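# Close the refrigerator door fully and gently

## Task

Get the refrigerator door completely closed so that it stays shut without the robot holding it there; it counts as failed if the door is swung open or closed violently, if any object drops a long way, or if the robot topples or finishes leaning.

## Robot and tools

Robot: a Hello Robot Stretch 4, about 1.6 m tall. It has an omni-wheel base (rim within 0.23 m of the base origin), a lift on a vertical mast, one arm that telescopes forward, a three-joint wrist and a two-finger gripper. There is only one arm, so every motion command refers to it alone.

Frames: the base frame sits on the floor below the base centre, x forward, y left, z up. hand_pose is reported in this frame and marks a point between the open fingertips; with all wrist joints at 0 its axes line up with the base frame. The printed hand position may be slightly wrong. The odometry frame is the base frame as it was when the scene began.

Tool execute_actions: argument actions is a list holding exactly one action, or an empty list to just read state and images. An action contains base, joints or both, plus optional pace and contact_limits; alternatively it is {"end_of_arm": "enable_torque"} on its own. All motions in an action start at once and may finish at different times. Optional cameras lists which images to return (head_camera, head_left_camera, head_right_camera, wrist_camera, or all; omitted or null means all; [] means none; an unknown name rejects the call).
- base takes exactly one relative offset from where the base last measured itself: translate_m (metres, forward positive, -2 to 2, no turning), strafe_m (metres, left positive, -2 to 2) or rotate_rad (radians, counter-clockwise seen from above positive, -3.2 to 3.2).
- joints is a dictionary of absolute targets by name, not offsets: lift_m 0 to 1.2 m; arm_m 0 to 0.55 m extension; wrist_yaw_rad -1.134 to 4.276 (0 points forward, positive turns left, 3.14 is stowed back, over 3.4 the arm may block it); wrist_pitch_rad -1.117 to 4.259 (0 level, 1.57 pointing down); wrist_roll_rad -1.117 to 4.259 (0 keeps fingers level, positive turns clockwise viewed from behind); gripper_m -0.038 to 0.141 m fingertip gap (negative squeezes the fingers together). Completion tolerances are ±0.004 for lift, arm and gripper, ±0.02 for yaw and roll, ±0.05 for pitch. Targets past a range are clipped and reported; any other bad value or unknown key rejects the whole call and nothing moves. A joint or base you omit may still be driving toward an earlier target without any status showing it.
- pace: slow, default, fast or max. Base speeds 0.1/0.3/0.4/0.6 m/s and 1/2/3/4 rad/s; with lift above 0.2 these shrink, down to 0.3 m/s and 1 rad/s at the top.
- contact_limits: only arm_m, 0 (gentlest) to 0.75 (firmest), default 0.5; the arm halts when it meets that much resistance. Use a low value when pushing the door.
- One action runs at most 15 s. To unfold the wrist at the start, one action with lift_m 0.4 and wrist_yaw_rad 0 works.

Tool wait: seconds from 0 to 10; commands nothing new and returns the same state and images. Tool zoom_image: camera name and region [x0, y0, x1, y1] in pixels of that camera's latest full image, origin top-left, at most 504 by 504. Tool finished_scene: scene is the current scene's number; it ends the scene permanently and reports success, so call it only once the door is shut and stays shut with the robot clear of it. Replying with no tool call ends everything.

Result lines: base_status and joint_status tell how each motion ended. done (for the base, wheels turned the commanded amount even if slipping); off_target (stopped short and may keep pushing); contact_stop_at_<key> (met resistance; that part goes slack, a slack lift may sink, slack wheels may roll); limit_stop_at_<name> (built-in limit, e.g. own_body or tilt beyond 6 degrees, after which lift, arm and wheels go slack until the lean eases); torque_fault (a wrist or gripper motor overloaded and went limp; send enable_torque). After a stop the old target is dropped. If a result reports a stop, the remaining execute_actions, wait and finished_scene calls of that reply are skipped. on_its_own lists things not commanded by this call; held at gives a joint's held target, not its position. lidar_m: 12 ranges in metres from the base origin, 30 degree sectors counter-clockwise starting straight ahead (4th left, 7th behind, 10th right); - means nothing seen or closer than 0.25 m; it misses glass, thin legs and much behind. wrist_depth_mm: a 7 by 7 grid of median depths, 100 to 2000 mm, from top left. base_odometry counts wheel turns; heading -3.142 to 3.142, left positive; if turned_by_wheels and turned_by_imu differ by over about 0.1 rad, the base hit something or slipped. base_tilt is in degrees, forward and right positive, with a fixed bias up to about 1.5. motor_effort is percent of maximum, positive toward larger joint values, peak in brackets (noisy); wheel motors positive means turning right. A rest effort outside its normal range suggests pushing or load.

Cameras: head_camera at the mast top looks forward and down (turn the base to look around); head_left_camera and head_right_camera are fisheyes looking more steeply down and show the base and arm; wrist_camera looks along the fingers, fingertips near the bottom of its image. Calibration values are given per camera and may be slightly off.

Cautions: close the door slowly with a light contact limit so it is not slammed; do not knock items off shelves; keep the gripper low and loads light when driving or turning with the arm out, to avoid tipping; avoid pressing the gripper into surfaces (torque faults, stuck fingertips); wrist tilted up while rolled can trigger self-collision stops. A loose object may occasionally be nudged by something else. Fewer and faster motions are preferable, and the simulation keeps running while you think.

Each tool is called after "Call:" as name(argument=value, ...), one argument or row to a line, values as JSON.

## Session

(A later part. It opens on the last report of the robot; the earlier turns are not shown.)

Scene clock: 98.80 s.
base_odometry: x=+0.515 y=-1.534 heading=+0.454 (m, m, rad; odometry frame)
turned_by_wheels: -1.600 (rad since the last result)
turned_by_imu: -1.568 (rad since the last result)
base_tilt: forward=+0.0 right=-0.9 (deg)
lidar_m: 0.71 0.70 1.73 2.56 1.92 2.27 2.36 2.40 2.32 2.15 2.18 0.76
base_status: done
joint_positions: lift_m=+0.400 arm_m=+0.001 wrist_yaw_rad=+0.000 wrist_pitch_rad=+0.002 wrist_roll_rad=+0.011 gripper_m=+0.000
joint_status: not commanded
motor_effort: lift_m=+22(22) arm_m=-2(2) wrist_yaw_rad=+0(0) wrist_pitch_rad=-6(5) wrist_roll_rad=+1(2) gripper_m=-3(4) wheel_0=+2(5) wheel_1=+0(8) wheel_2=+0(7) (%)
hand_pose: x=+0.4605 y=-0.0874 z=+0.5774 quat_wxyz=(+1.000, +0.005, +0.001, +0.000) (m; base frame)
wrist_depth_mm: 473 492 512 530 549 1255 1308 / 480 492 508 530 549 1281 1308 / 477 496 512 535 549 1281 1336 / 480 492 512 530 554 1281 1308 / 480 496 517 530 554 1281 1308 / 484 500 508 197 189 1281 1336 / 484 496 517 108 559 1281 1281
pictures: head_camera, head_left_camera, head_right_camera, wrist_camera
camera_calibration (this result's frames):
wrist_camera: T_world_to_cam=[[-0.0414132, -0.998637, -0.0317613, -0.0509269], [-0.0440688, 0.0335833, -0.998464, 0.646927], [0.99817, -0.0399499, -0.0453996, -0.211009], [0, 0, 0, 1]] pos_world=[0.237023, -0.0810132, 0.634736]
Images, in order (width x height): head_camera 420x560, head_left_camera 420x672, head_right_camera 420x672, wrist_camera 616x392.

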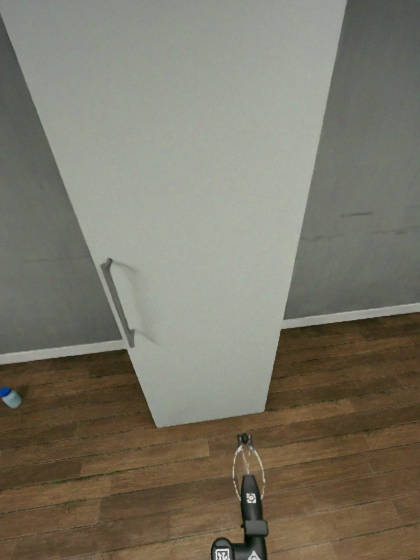

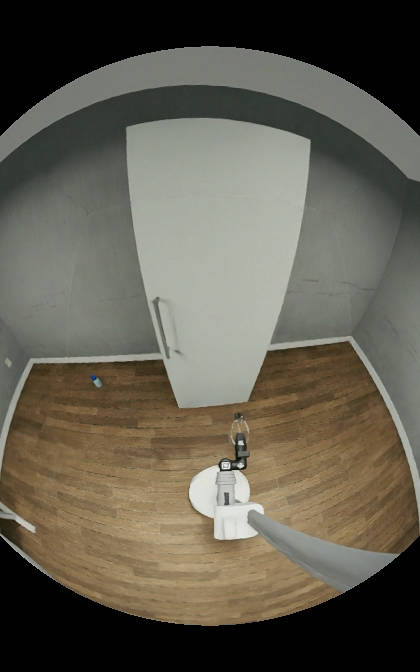

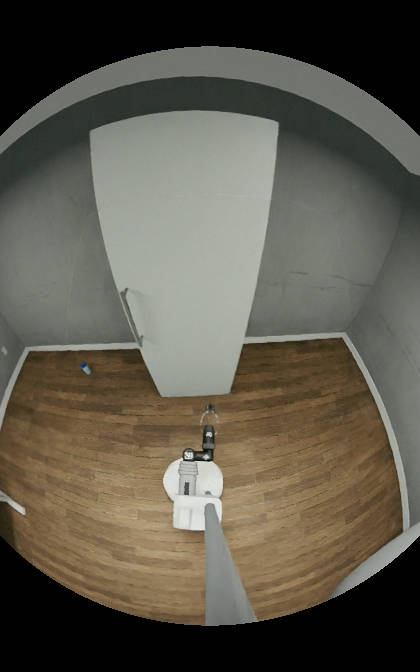

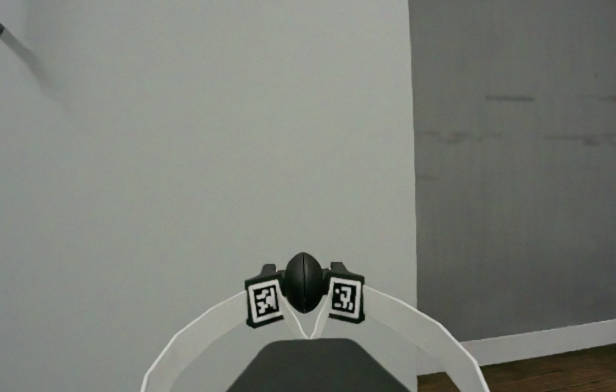

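Call:
execute_actions(
  actions=[
    {"base":{"strafe_m":0.3}},
  ],
  cameras=["wrist_camera"],
)

Call:
execute_actions(
  actions=[
    {"joints":{"arm_m":0.36},"pace":"slow","contact_limits":{"arm_m":0.25}},
  ],
  cameras=["head_camera"],
)

Scene clock: 104.80 s.
base_odometry: x=+0.383 y=-1.264 heading=+0.454 (m, m, rad; odometry frame)
turned_by_wheels: +0.000 (rad since the last result)
turned_by_imu: +0.002 (rad since the last result)
base_tilt: forward=+0.0 right=-0.9 (deg)
lidar_m: 0.63 1.34 1.29 2.26 1.64 1.90 2.40 2.42 2.66 2.45 2.12 0.75
base_status: done
joint_positions: lift_m=+0.400 arm_m=+0.001 wrist_yaw_rad=+0.000 wrist_pitch_rad=+0.002 wrist_roll_rad=+0.011 gripper_m=+0.000
joint_status: not commanded
motor_effort: lift_m=+22(22) arm_m=-2(2) wrist_yaw_rad=+0(0) wrist_pitch_rad=-5(5) wrist_roll_rad=+2(2) gripper_m=-7(4) wheel_0=+1(10) wheel_1=-1(10) wheel_2=+1(1) (%)
hand_pose: x=+0.4605 y=-0.0874 z=+0.5774 quat_wxyz=(+1.000, +0.005, +0.001, +0.000) (m; base frame)
wrist_depth_mm: 1025 1060 484 496 512 535 554 / 1025 1060 484 500 517 539 559 / 1025 1060 484 504 517 539 564 / 1042 1060 484 500 521 539 569 / 1025 1060 488 496 521 544 564 / 1025 1078 484 196 188 544 569 / 1060 1078 488 109 525 549 569
pictures: wrist_camera
camera_calibration (this result's frames):
wrist_camera: T_world_to_cam=[[-0.0414137, -0.998637, -0.0317611, -0.0509269], [-0.0440747, 0.0335834, -0.998464, 0.646928], [0.998169, -0.0399502, -0.0454054, -0.211006], [0, 0, 0, 1]] pos_world=[0.237024, -0.0810132, 0.634736]
Images, in order (width x height): wrist_camera 616x392.

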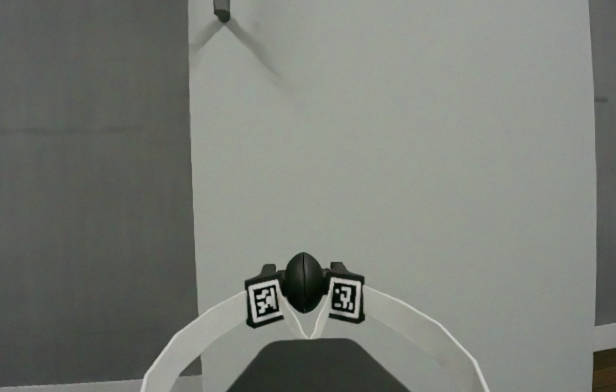

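Scene clock: 108.47 s.
base_odometry: x=+0.383 y=-1.264 heading=+0.454 (m, m, rad; odometry frame)
turned_by_wheels: +0.000 (rad since the last result)
turned_by_imu: +0.001 (rad since the last result)
base_tilt: forward=-0.1 right=-1.0 (deg)
lidar_m: 0.64 1.33 1.30 2.27 1.65 1.93 2.38 2.43 2.65 2.43 2.12 0.74
base_status: not commanded
joint_positions: lift_m=+0.400 arm_m=+0.260 wrist_yaw_rad=-0.003 wrist_pitch_rad=+0.001 wrist_roll_rad=+0.011 gripper_m=+0.000
joint_status: arm_m contact_stop (moved +0.259 of +0.359)
on_its_own: arm_m is slack since a contact_stop (your +0.360 is given up)
motor_effort: lift_m=+22(22) arm_m=+0(21) wrist_yaw_rad=+9(35) wrist_pitch_rad=-3(5) wrist_roll_rad=+2(1) gripper_m=-4(5) wheel_0=+3(3) wheel_1=+1(3) wheel_2=-3(10) (%)
contact_limits: arm_m 0.25
hand_pose: x=+0.7194 y=-0.0883 z=+0.5775 quat_wxyz=(+1.000, +0.005, +0.001, -0.002) (m; base frame)
wrist_depth_mm: 778 220 228 236 245 256 265 / 788 220 228 237 246 256 266 / 778 221 229 237 247 258 267 / 788 221 230 238 248 258 268 / 798 222 230 236 249 259 268 / 788 223 189 204 189 260 271 / 798 221 232 108 251 263 272
pictures: head_camera
Images, in order (width x height): head_camera 420x560.

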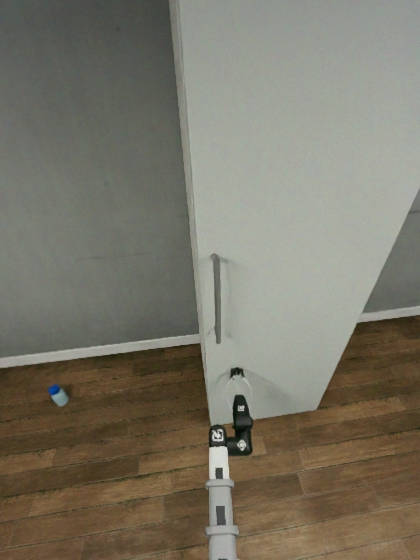

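Call:
execute_actions(
  actions=[
    {"joints":{"arm_m":0.0}},
  ],
  cameras=["head_camera"],
)

Call:
finished_scene(
  scene=2,
)

Scene clock: 112.47 s.
base_odometry: x=+0.383 y=-1.264 heading=+0.454 (m, m, rad; odometry frame)
turned_by_wheels: +0.000 (rad since the last result)
turned_by_imu: +0.001 (rad since the last result)
base_tilt: forward=+0.0 right=-1.0 (deg)
lidar_m: 0.61 1.34 1.30 2.27 1.61 1.88 2.38 2.44 2.66 2.43 2.13 0.72
base_status: not commanded
joint_positions: lift_m=+0.400 arm_m=+0.002 wrist_yaw_rad=+0.000 wrist_pitch_rad=+0.002 wrist_roll_rad=+0.011 gripper_m=+0.000
joint_status: all done
motor_effort: lift_m=+22(22) arm_m=-6(5) wrist_yaw_rad=+0(9) wrist_pitch_rad=-6(6) wrist_roll_rad=+2(1) gripper_m=-1(1) wheel_0=+2(3) wheel_1=+1(1) wheel_2=+0(3) (%)
hand_pose: x=+0.4613 y=-0.0874 z=+0.5773 quat_wxyz=(+1.000, +0.005, +0.001, +0.000) (m; base frame)
wrist_depth_mm: 1025 1060 480 496 517 535 554 / 1025 1060 480 496 517 539 559 / 1042 1060 484 500 517 539 564 / 1042 1042 484 500 521 539 559 / 1042 1060 492 496 525 544 569 / 1042 1078 484 197 188 544 569 / 1042 1060 484 109 525 554 564
pictures: head_camera
Images, in order (width x height): head_camera 420x560.

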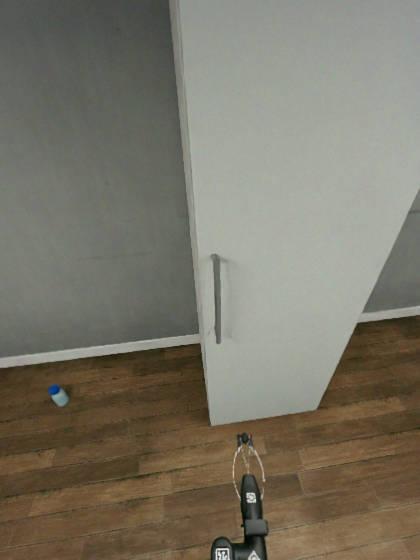

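The scene is finished: the task was done.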